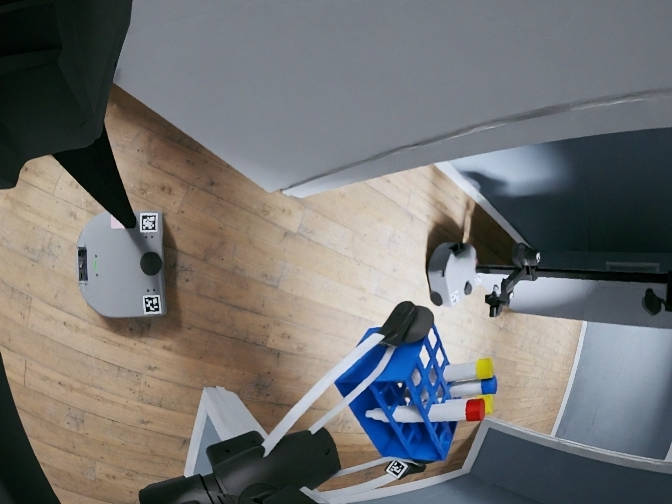

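Call:
execute_actions(actions=[{"r2":{"base":{"translate_m":0.27}}}], cameras=[])

Call:
execute_actions(actions=[{"r2":{"base":{"rotate_rad":-0.68}}}], cameras=[])

Call:
execute_actions(actions=[{"r2":{"base":{"translate_m":0.9}}}], cameras=["r2_nav_camera"])

Scene clock: 162.53 s.
r1.base_odometry: x=-4.558 y=-3.201 heading=-0.058 (m, m, rad; r1's odometry frame)
r1.turned_by_wheels: +0.000 (rad since the last result)
r1.turned_by_imu: -0.001 (rad since the last result)
r1.base_tilt: forward=+0.8 right=+1.3 (deg)
r1.lidar_m: 1.29 0.77 0.29 0.17 0.19 1.64 1.77 2.19 2.16 2.31 2.52 2.48
r1.head_depth_mm: 2247 2487 2063 1697 1437 1248 1106 / 2222 2494 2079 1692 1447 1250 1128 / 2219 2468 2069 1713 1440 1255 1121 / 2217 2473 2073 1705 1451 1253 1108 / 2226 2462 2091 1716 1455 1250 1109 / 2197 2502 2112 1697 1454 1261 1105 / 2159 2482 2095 1719 1452 1256 1107
r1.base_status: not commanded
r1.joint_positions: lift_m=+0.310 arm_m=+0.002 wrist_yaw_rad=+2.931 wrist_pitch_rad=-0.417 wrist_roll_rad=-0.007 gripper_m=+0.037 head_pan_rad=-0.693 head_tilt_rad=-0.897
r1.joint_status: not commanded
r1.motor_effort: left_wheel=+1(0) right_wheel=-3(3) lift_m=+41(41) arm_m=+0(1) wrist_yaw_rad=+0(1) wrist_pitch_rad=+8(8) wrist_roll_rad=+1(1) gripper_m=+1(0) head_pan_rad=-3(3) head_tilt_rad=-2(1) (%)
r1.hand_pose: x=+0.0258 y=+0.0727 z=+0.3230 quat_wxyz=(+0.218, +0.701, +0.074, +0.675) (m; r1's base frame)
r1.wrist_depth_mm: - 188 218 307 506 - - / - 203 231 331 587 - 749 / 945 225 246 362 700 862 625 / 736 - 262 403 726 725 604 / 622 - 278 412 634 617 607 / 527 519 - 485 543 526 529 / 457 474 - 454 460 457 454
r2.base_odometry: x=+1.474 y=+1.783 heading=+1.635 (m, m, rad; r2's odometry frame)
r2.turned_by_wheels: +0.000 (rad since the last result)
r2.turned_by_imu: +0.001 (rad since the last result)
r2.base_tilt: forward=-1.6 right=+3.3 (deg)
r2.lidar_m: 1.34 0.38 0.33 0.35 0.49 0.90 3.08 2.34 0.90 0.52 1.42 2.51
r2.head_depth_mm: 2154 1899 302 312 1279 1199 1096 / 1594 1609 1571 302 1308 1199 1112 / 1293 1638 1572 1438 1321 1203 1115 / 2113 1930 1670 1479 1324 1201 1130 / 1768 1893 1669 1483 1335 1210 1130 / 1496 1670 1682 1490 1187 1105 1107 / 1298 1433 1575 1465 735 810 1062
r2.base_status: done
r2.joint_positions: lift_m=+0.930 arm_m=+0.003 wrist_yaw_rad=+1.748 wrist_pitch_rad=+0.017 wrist_roll_rad=-0.007 gripper_m=+0.116 head_pan_rad=+0.007 head_tilt_rad=-0.988
r2.joint_status: not commanded
r2.on_its_own: gripper_m is held at +0.114, not at your +0.108, by its stall guard, which is not easing now
r2.motor_effort: left_wheel=-3(3) right_wheel=+3(8) lift_m=+49(49) arm_m=-4(4) wrist_yaw_rad=+2(2) wrist_pitch_rad=+11(11) wrist_roll_rad=+0(0) gripper_m=-22(23) head_pan_rad=-3(3) head_tilt_rad=-6(6) (%)
r2.hand_pose: x=+0.2313 y=-0.1030 z=+1.0488 quat_wxyz=(+0.451, +0.537, -0.457, +0.548) (m; r2's base frame)
r2.wrist_depth_mm: 836 - - - - - - / 859 - - - - - - / 874 - - 168 - - - / 891 - - 135 177 - - / 901 130 - 159 180 - - / - 126 177 127 161 - - / 954 - - 150 154 - -
r3.base_odometry: x=-1.535 y=-3.307 heading=+0.081 (m, m, rad; r3's odometry frame)
r3.turned_by_wheels: +0.000 (rad since the last result)
r3.turned_by_imu: +0.001 (rad since the last result)
r3.base_tilt: forward=+0.1 right=+0.0 (deg)
r3.lidar_m: 1.42 4.35 0.31 0.18 0.18 0.66 0.74 1.10 1.09 1.36 1.43 1.42
r3.head_depth_mm: 1270 1501 1833 1666 1448 1271 1140 / 3078 1567 1796 1684 1456 1266 1145 / 3186 2475 2002 1673 1452 1277 1135 / 3155 2473 2000 1679 1448 1278 1141 / 3193 2461 1981 1691 1450 1275 1145 / 3173 2440 2005 1686 1448 1276 1122 / 3197 2454 2017 1658 1283 929 721
r3.base_status: not commanded
r3.joint_positions: lift_m=+0.310 arm_m=-0.003 wrist_yaw_rad=+2.886 wrist_pitch_rad=-0.419 wrist_roll_rad=+0.000 gripper_m=+0.037 head_pan_rad=+0.493 head_tilt_rad=-0.896
r3.joint_status: not commanded
r3.motor_effort: left_wheel=+0(1) right_wheel=-2(2) lift_m=+36(35) arm_m=-1(1) wrist_yaw_rad=-1(0) wrist_pitch_rad=+10(10) wrist_roll_rad=+1(1) gripper_m=+0(1) head_pan_rad=+5(5) head_tilt_rad=-3(3) (%)
r3.hand_pose: x=+0.0355 y=+0.0746 z=+0.3224 quat_wxyz=(+0.234, +0.704, +0.058, +0.668) (m; r3's base frame)
r3.wrist_depth_mm: - 182 234 350 681 - - / - 195 249 382 821 - - / - 211 264 418 932 - - / 597 231 284 472 804 824 822 / 601 - 295 539 657 654 661 / 520 - 295 520 547 545 546 / 444 - - 456 443 464 465
pictures: none
No camera images: the call's "cameras" was empty. Leave "cameras" out to get every camera's image.

Scene clock: 164.57 s.
r1.base_odometry: x=-4.558 y=-3.201 heading=-0.058 (m, m, rad; r1's odometry frame)
r1.turned_by_wheels: +0.000 (rad since the last result)
r1.turned_by_imu: +0.000 (rad since the last result)
r1.base_tilt: forward=+1.0 right=+1.2 (deg)
r1.lidar_m: 1.28 0.84 0.29 0.17 0.19 1.64 1.77 2.19 2.16 2.31 2.52 2.48
r1.head_depth_mm: 2266 2511 2084 1705 1442 1248 1101 / 2227 2520 2080 1707 1446 1246 1120 / 2238 2512 2095 1711 1444 1259 1121 / 2210 2467 2089 1716 1442 1256 1106 / 2190 2480 2081 1716 1445 1257 1104 / 2181 2479 2088 1707 1455 1255 1106 / 2186 2481 2093 1707 1445 1255 1110
r1.base_status: not commanded
r1.joint_positions: lift_m=+0.310 arm_m=+0.002 wrist_yaw_rad=+2.931 wrist_pitch_rad=-0.417 wrist_roll_rad=-0.007 gripper_m=+0.037 head_pan_rad=-0.693 head_tilt_rad=-0.897
r1.joint_status: not commanded
r1.motor_effort: left_wheel=+1(0) right_wheel=-2(3) lift_m=+40(41) arm_m=-1(0) wrist_yaw_rad=+0(1) wrist_pitch_rad=+8(8) wrist_roll_rad=+1(1) gripper_m=+0(1) head_pan_rad=-5(3) head_tilt_rad=-1(0) (%)
r1.hand_pose: x=+0.0258 y=+0.0727 z=+0.3230 quat_wxyz=(+0.218, +0.701, +0.074, +0.675) (m; r1's base frame)
r1.wrist_depth_mm: - 188 220 305 506 - - / - 203 231 329 578 - - / 937 226 246 361 684 706 623 / 744 - 263 401 725 700 592 / 622 - 278 414 634 625 608 / 533 521 - 483 548 526 530 / 460 473 - 457 459 458 460
r2.base_odometry: x=+1.474 y=+1.783 heading=+0.956 (m, m, rad; r2's odometry frame)
r2.turned_by_wheels: -0.680 (rad since the last result)
r2.turned_by_imu: -0.688 (rad since the last result)
r2.base_tilt: forward=-1.6 right=+3.2 (deg)
r2.lidar_m: 2.14 1.34 0.43 0.33 0.34 0.43 0.90 3.03 2.54 2.15 0.52 1.28
r2.head_depth_mm: 2051 1927 301 312 1273 1198 1093 / 2224 1905 1663 302 1306 1199 1111 / 2235 1906 1648 1436 1318 1197 1122 / 2228 1907 1682 1484 1320 1209 1128 / 2261 1909 1684 1481 1324 1212 1132 / 2266 1920 1681 1483 1336 1207 1109 / 2254 1899 1532 1493 1338 1212 1070
r2.base_status: done
r2.joint_positions: lift_m=+0.930 arm_m=+0.003 wrist_yaw_rad=+1.748 wrist_pitch_rad=+0.017 wrist_roll_rad=-0.007 gripper_m=+0.116 head_pan_rad=+0.007 head_tilt_rad=-0.988
r2.joint_status: not commanded
r2.on_its_own: gripper_m is held at +0.114, not at your +0.108, by its stall guard, which is not easing now
r2.motor_effort: left_wheel=+2(5) right_wheel=-4(8) lift_m=+49(49) arm_m=-4(4) wrist_yaw_rad=+2(2) wrist_pitch_rad=+11(11) wrist_roll_rad=+0(0) gripper_m=-23(23) head_pan_rad=-3(3) head_tilt_rad=-6(7) (%)
r2.hand_pose: x=+0.2313 y=-0.1030 z=+1.0488 quat_wxyz=(+0.451, +0.537, -0.457, +0.548) (m; r2's base frame)
r2.wrist_depth_mm: - - - - - - - / - - - - - - - / - - - 168 - - - / - - - 134 177 - - / - 129 - 159 179 - - / - 126 176 127 161 - 1000 / - - - 151 154 - 961
r3.base_odometry: x=-1.535 y=-3.307 heading=+0.081 (m, m, rad; r3's odometry frame)
r3.turned_by_wheels: +0.000 (rad since the last result)
r3.turned_by_imu: +0.001 (rad since the last result)
r3.base_tilt: forward=+0.1 right=+0.0 (deg)
r3.lidar_m: 1.42 4.34 0.31 0.18 0.18 0.67 0.74 1.09 1.09 1.36 1.43 1.42
r3.head_depth_mm: 1271 1503 1852 1683 1444 1276 1141 / 3076 1567 1784 1680 1443 1267 1144 / 3191 2469 1997 1688 1445 1286 1148 / 3176 2451 1993 1669 1445 1287 1140 / 3196 2449 1988 1676 1450 1278 1142 / 3211 2472 1988 1689 1462 1271 1124 / 3217 2464 1994 1677 1283 930 725
r3.base_status: not commanded
r3.joint_positions: lift_m=+0.310 arm_m=-0.003 wrist_yaw_rad=+2.886 wrist_pitch_rad=-0.419 wrist_roll_rad=+0.000 gripper_m=+0.037 head_pan_rad=+0.493 head_tilt_rad=-0.896
r3.joint_status: not commanded
r3.motor_effort: left_wheel=+1(0) right_wheel=-2(2) lift_m=+35(35) arm_m=-2(2) wrist_yaw_rad=-1(1) wrist_pitch_rad=+10(10) wrist_roll_rad=+0(0) gripper_m=+1(0) head_pan_rad=+3(4) head_tilt_rad=-3(3) (%)
r3.hand_pose: x=+0.0355 y=+0.0746 z=+0.3224 quat_wxyz=(+0.234, +0.704, +0.058, +0.668) (m; r3's base frame)
r3.wrist_depth_mm: - 182 234 348 690 - - / - 195 248 382 832 - - / - 212 263 421 954 - - / 595 231 281 475 810 810 828 / 593 - 294 529 642 656 649 / 515 - 295 515 548 539 540 / 452 - - 457 449 463 468
pictures: none
No camera images: the call's "cameras" was empty. Leave "cameras" out to get every camera's image.

Scene clock: 174.53 s.
r1.base_odometry: x=-4.558 y=-3.201 heading=-0.058 (m, m, rad; r1's odometry frame)
r1.turned_by_wheels: +0.000 (rad since the last result)
r1.turned_by_imu: -0.002 (rad since the last result)
r1.base_tilt: forward=+0.9 right=+1.3 (deg)
r1.lidar_m: 1.28 1.31 0.29 0.17 0.19 1.64 1.78 2.20 2.15 2.32 2.51 2.48
r1.head_depth_mm: 2234 2499 2078 1704 1439 1247 1102 / 2253 2515 2078 1706 1447 1245 1122 / 2236 2494 2098 1698 1445 1258 1122 / 2238 2491 2079 1709 1447 1252 1101 / 2190 2478 2093 1714 1444 1254 1110 / 2185 2507 2109 1704 1448 1255 1107 / 2158 2458 2089 1719 1453 1260 1104
r1.base_status: not commanded
r1.joint_positions: lift_m=+0.310 arm_m=+0.002 wrist_yaw_rad=+2.931 wrist_pitch_rad=-0.417 wrist_roll_rad=-0.007 gripper_m=+0.037 head_pan_rad=-0.693 head_tilt_rad=-0.897
r1.joint_status: not commanded
r1.motor_effort: left_wheel=+1(0) right_wheel=-2(2) lift_m=+40(41) arm_m=+0(0) wrist_yaw_rad=+0(1) wrist_pitch_rad=+8(8) wrist_roll_rad=+0(1) gripper_m=+1(0) head_pan_rad=-3(3) head_tilt_rad=-3(1) (%)
r1.hand_pose: x=+0.0258 y=+0.0727 z=+0.3230 quat_wxyz=(+0.218, +0.701, +0.074, +0.675) (m; r1's base frame)
r1.wrist_depth_mm: - 188 219 302 508 - - / - 203 230 334 585 - - / 937 225 246 363 698 953 954 / 756 - 262 400 726 742 760 / 619 - 278 411 627 619 619 / 530 520 - 488 542 529 522 / 456 468 - 458 458 456 457
r2.base_odometry: x=+1.993 y=+2.518 heading=+0.956 (m, m, rad; r2's odometry frame)
r2.turned_by_wheels: +0.000 (rad since the last result)
r2.turned_by_imu: +0.004 (rad since the last result)
r2.base_tilt: forward=-1.6 right=+3.2 (deg)
r2.lidar_m: 1.62 1.40 0.70 1.24 1.23 0.89 1.21 0.67 0.73 0.86 0.86 0.99
r2.head_depth_mm: 1573 1707 301 312 1278 1191 1099 / 1659 1853 1670 302 1298 1187 1109 / 1623 1832 1666 1432 1324 1201 1116 / 1626 1838 1665 1478 1329 1205 1126 / 2252 1895 1667 1487 1326 1208 1134 / 2264 1906 1669 1496 1341 1212 1107 / 2276 1908 1694 1495 1341 1213 1112
r2.base_status: done
r2.joint_positions: lift_m=+0.930 arm_m=+0.003 wrist_yaw_rad=+1.748 wrist_pitch_rad=+0.017 wrist_roll_rad=-0.007 gripper_m=+0.116 head_pan_rad=+0.007 head_tilt_rad=-0.988
r2.joint_status: not commanded
r2.on_its_own: gripper_m is held at +0.114, not at your +0.108, by its stall guard, which is not easing now
r2.motor_effort: left_wheel=+1(6) right_wheel=-3(4) lift_m=+49(49) arm_m=-4(4) wrist_yaw_rad=+1(1) wrist_pitch_rad=+11(10) wrist_roll_rad=+0(0) gripper_m=-22(23) head_pan_rad=-3(2) head_tilt_rad=-6(7) (%)
r2.hand_pose: x=+0.2313 y=-0.1030 z=+1.0488 quat_wxyz=(+0.451, +0.537, -0.457, +0.548) (m; r2's base frame)
r2.wrist_depth_mm: - - - - - - 760 / - - - - - - 752 / - - - 168 - - 751 / - - - 135 177 - 748 / - 130 - 159 180 901 742 / - 126 176 127 161 - 736 / - - - 151 154 884 703
r3.base_odometry: x=-1.535 y=-3.307 heading=+0.081 (m, m, rad; r3's odometry frame)
r3.turned_by_wheels: +0.000 (rad since the last result)
r3.turned_by_imu: +0.003 (rad since the last result)
r3.base_tilt: forward=+0.1 right=+0.0 (deg)
r3.lidar_m: 1.42 4.34 0.31 0.18 0.18 0.67 0.74 1.09 1.09 0.62 1.43 1.42
r3.head_depth_mm: 1268 1516 1838 1685 1463 1279 1145 / 3037 1576 1774 1682 1463 1278 1137 / 3152 2434 1998 1675 1452 1283 1131 / 3174 2449 1995 1689 1448 1280 1137 / 3151 2499 2001 1675 1448 1274 1140 / 3199 2443 2004 1686 1449 1273 1120 / 3233 2493 1986 1685 1282 926 725
r3.base_status: not commanded
r3.joint_positions: lift_m=+0.310 arm_m=-0.003 wrist_yaw_rad=+2.886 wrist_pitch_rad=-0.419 wrist_roll_rad=+0.000 gripper_m=+0.037 head_pan_rad=+0.493 head_tilt_rad=-0.896
r3.joint_status: not commanded
r3.motor_effort: left_wheel=+0(0) right_wheel=-2(2) lift_m=+36(36) arm_m=-2(2) wrist_yaw_rad=-1(0) wrist_pitch_rad=+10(10) wrist_roll_rad=+0(0) gripper_m=+0(0) head_pan_rad=+4(4) head_tilt_rad=-3(3) (%)
r3.hand_pose: x=+0.0355 y=+0.0746 z=+0.3224 quat_wxyz=(+0.234, +0.704, +0.058, +0.668) (m; r3's base frame)
r3.wrist_depth_mm: - 182 235 347 685 - - / - 196 249 381 817 - - / - 212 265 424 952 - - / 589 232 283 472 808 819 817 / 600 - 297 533 658 647 658 / 522 - 295 513 553 539 547 / 448 - - 457 450 469 468
pictures: r2_nav_camera (sideways: a quarter turn counterclockwise sets it upright)
camera_calibration (this result's frames):
r2_nav_camera: T_world_to_cam=[[0.82037, -0.0229264, 0.571373, -0.708088], [-0.0290034, -0.999578, 0.00153455, 0.0516735], [0.571097, -0.0178307, -0.820689, 1.0222], [0, 0, 0, 1]] pos_world=[-0.0013799, 0.0536442, 1.24341]
Images, in order (width x height): r2_nav_camera 672x504.

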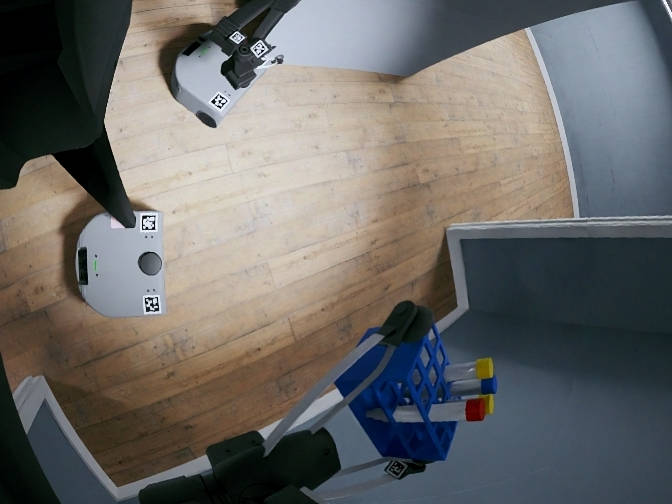

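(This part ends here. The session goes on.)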